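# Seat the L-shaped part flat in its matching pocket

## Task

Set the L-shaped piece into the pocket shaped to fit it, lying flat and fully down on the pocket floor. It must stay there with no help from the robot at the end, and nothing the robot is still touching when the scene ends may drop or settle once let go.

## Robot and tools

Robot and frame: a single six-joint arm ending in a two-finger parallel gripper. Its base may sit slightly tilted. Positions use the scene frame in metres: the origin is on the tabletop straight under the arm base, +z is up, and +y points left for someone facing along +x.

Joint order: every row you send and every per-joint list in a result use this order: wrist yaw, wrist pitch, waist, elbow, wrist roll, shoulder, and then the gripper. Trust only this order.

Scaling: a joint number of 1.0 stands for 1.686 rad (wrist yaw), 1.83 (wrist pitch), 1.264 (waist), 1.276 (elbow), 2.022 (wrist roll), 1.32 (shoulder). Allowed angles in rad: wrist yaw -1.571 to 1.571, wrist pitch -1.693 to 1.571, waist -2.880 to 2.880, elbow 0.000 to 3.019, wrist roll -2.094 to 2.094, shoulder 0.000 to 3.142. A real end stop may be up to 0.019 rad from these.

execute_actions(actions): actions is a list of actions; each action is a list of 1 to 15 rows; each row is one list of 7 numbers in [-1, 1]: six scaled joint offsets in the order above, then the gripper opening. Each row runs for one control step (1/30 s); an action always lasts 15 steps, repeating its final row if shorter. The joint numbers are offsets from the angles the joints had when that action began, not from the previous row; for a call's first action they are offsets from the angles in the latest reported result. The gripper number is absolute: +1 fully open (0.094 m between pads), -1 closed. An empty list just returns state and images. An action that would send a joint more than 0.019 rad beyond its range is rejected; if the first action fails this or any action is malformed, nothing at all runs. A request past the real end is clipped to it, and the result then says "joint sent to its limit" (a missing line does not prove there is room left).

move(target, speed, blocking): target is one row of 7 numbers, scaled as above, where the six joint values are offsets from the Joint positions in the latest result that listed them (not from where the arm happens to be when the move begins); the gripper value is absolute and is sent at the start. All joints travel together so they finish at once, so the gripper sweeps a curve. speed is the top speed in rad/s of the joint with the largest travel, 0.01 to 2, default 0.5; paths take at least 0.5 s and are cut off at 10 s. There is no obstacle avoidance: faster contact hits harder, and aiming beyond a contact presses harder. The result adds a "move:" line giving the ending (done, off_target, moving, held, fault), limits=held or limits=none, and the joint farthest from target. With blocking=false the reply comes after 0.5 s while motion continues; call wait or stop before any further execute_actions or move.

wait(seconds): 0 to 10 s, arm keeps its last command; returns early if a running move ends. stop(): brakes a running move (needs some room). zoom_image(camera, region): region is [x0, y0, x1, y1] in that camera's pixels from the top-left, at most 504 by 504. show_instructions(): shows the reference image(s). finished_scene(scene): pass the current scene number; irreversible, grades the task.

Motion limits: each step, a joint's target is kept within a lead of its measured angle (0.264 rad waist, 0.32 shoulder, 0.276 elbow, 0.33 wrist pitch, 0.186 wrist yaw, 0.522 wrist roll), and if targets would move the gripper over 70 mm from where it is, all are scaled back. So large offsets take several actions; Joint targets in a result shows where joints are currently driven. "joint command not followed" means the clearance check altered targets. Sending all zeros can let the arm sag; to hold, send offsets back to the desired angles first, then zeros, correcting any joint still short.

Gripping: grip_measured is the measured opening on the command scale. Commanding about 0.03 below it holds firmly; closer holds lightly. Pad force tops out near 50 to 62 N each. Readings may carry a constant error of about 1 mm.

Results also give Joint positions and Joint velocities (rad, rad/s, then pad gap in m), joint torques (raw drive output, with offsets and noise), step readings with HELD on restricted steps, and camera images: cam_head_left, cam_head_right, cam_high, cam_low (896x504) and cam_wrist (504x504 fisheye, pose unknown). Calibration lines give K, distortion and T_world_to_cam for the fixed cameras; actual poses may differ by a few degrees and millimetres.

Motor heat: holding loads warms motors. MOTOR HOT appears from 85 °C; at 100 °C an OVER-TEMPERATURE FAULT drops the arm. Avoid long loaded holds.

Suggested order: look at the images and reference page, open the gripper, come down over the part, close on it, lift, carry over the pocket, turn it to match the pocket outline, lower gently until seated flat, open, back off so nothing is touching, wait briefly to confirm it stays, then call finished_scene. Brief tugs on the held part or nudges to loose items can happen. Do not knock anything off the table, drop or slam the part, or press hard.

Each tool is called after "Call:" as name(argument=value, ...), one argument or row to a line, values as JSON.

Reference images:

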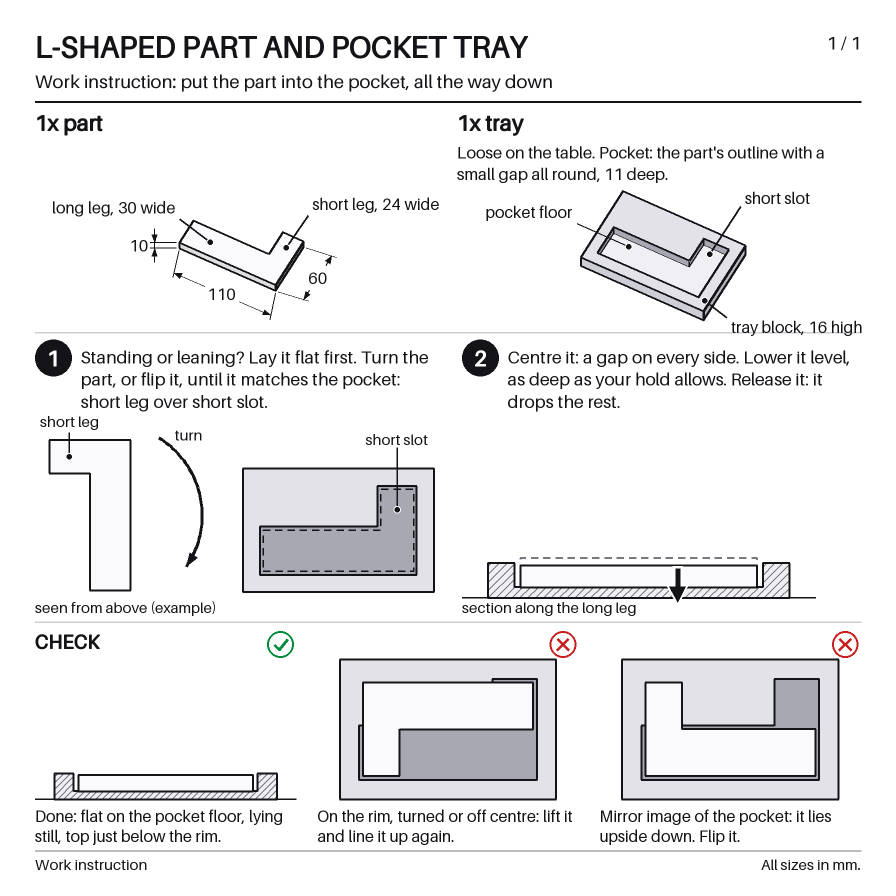

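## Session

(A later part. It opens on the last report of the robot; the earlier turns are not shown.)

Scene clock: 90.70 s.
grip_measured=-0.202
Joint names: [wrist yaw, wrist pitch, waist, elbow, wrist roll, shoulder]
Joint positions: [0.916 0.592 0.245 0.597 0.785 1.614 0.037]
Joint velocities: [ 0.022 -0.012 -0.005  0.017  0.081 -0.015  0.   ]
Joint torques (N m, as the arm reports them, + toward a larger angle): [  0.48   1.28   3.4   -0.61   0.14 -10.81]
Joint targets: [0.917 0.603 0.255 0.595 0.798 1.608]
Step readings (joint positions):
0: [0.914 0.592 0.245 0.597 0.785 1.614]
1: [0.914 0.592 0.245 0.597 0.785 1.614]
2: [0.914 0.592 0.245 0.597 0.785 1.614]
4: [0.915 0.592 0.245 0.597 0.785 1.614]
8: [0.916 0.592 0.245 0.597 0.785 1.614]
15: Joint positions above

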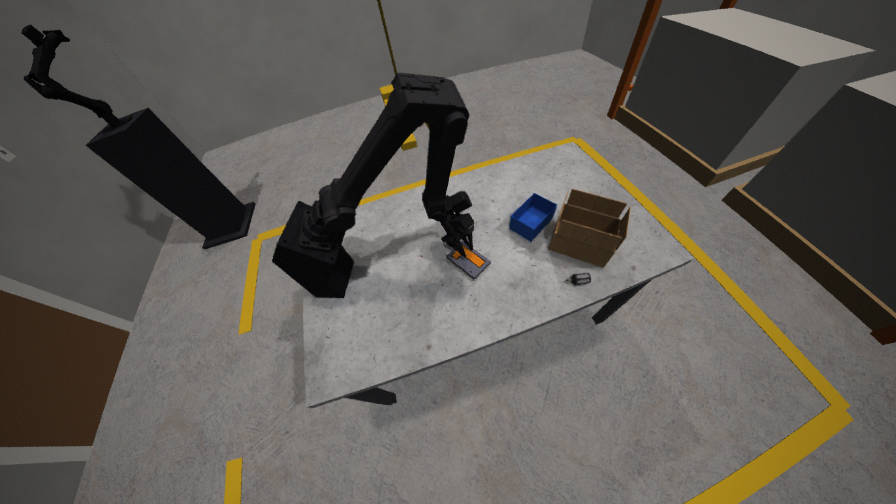

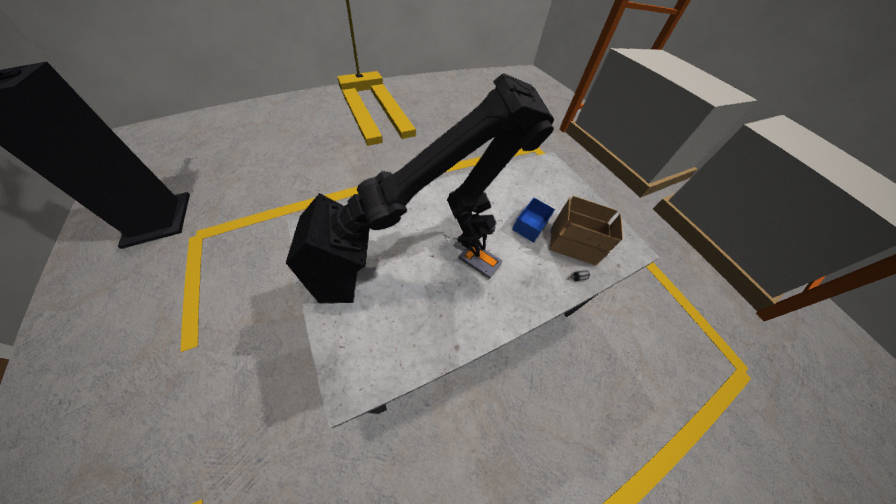

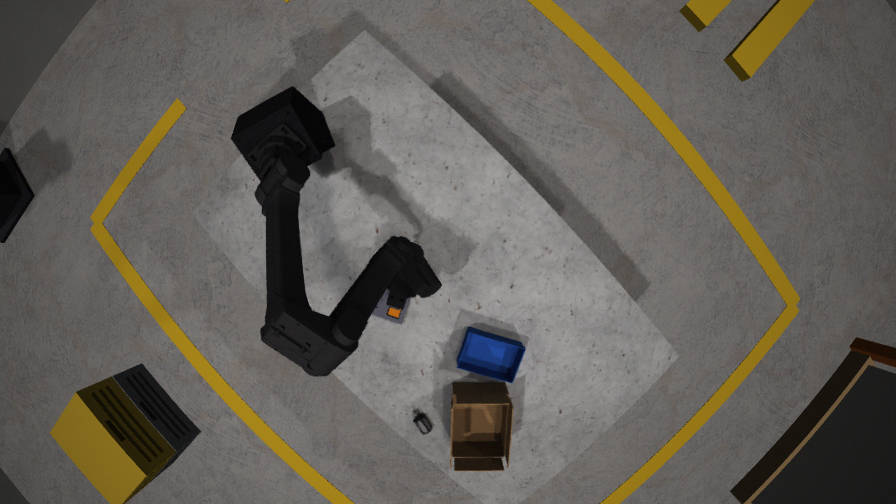

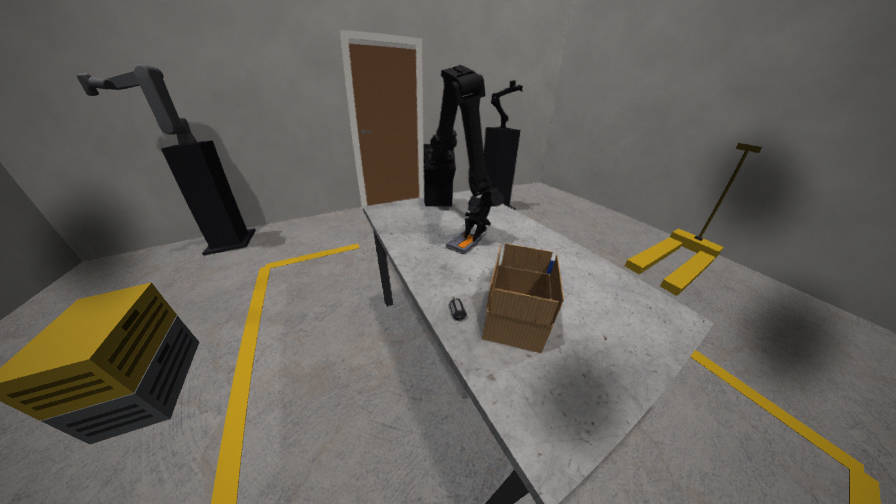

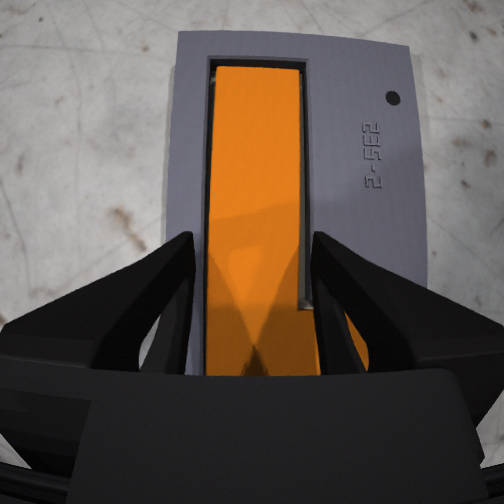

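Call:
move(
  target=[0.0,-0.03,0.008,-0.02,0.0,-0.11,-0.1],
  speed=0.3,
)

Call:
zoom_image(
  camera="cam_head_left",
  region=[420, 210, 520, 290],
)

Call:
zoom_image(
  camera="cam_low",
  region=[430, 210, 510, 270],
)

Scene clock: 92.17 s.
grip_measured=-0.102
Joint names: [wrist yaw, wrist pitch, waist, elbow, wrist roll, shoulder]
Joint positions: [0.917 0.547 0.245 0.576 0.785 1.483 0.042]
Joint velocities: [-0.081  0.002 -0.015 -0.002  0.022 -0.005 -0.   ]
Joint torques (N m, as the arm reports them, + toward a larger angle): [  0.41   0.53   3.01   0.36  -0.01 -11.29]
Joint targets: [0.917 0.537 0.255 0.572 0.785 1.469]
move: done; limits=none; farthest joint: the shoulder, 0.014 radians from its target (0.146 radians at the start)

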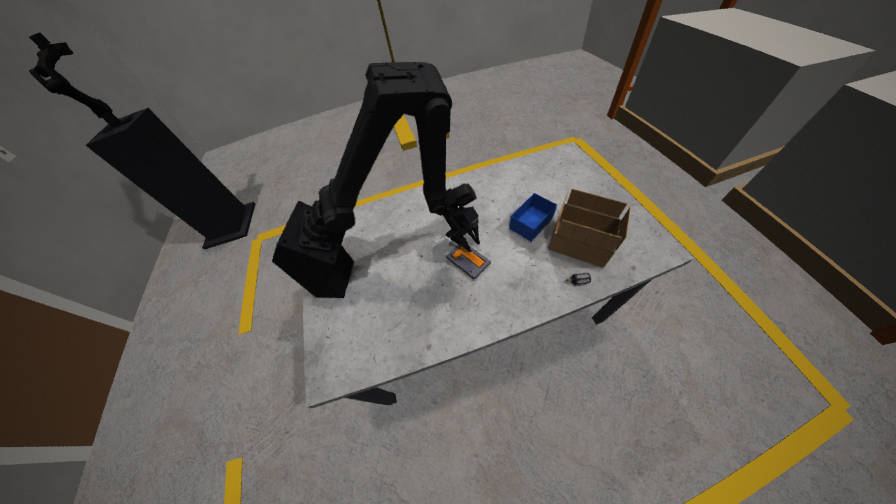

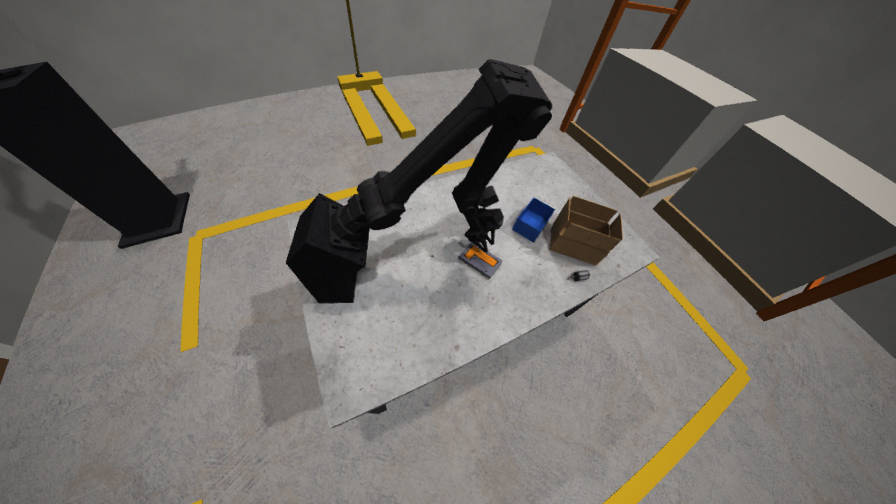

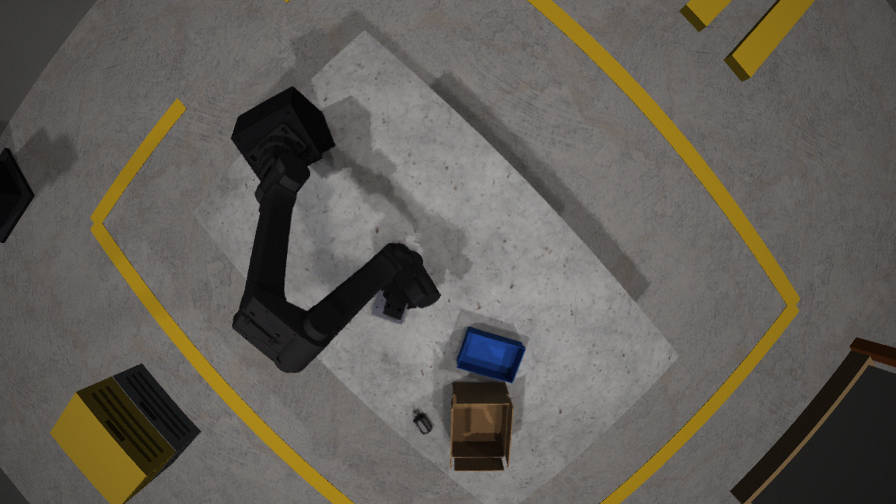

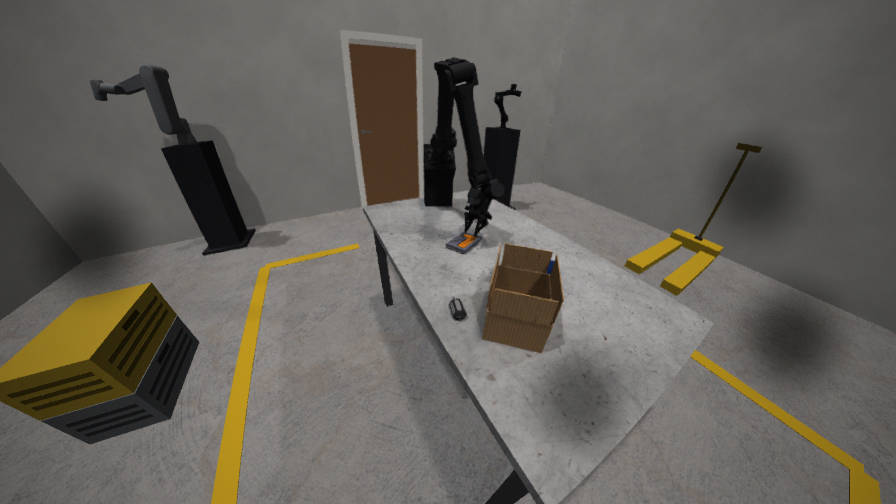

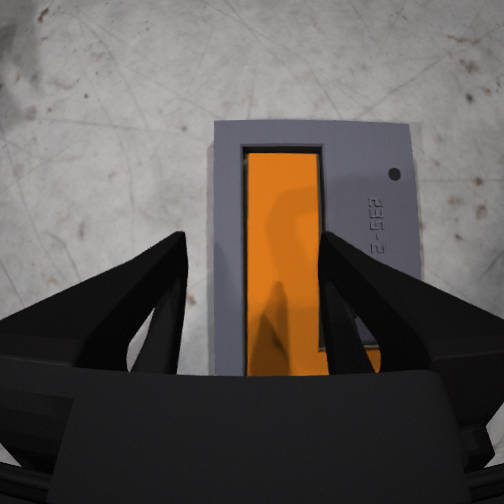

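Region (420, 210, 520, 290) of cam_head_left's 896x504 image, scaled by 5.040, with more detail than that image has; it fills the top 403 rows of this view, and the rest is white.

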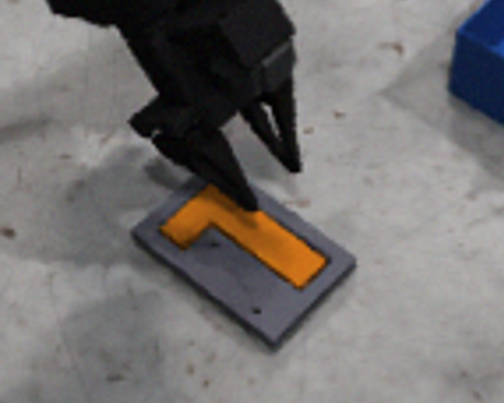

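Region (430, 210, 510, 270) of cam_low's 896x504 image, scaled by 6.300, with more detail than that image has; it fills the top 378 rows of this view, and the rest is white.

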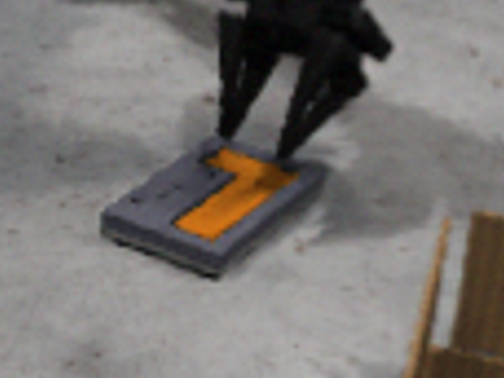

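The part is seated flat in the pocket.

Call:
finished_scene(
  scene=1,
)

The scene is finished: the task was done.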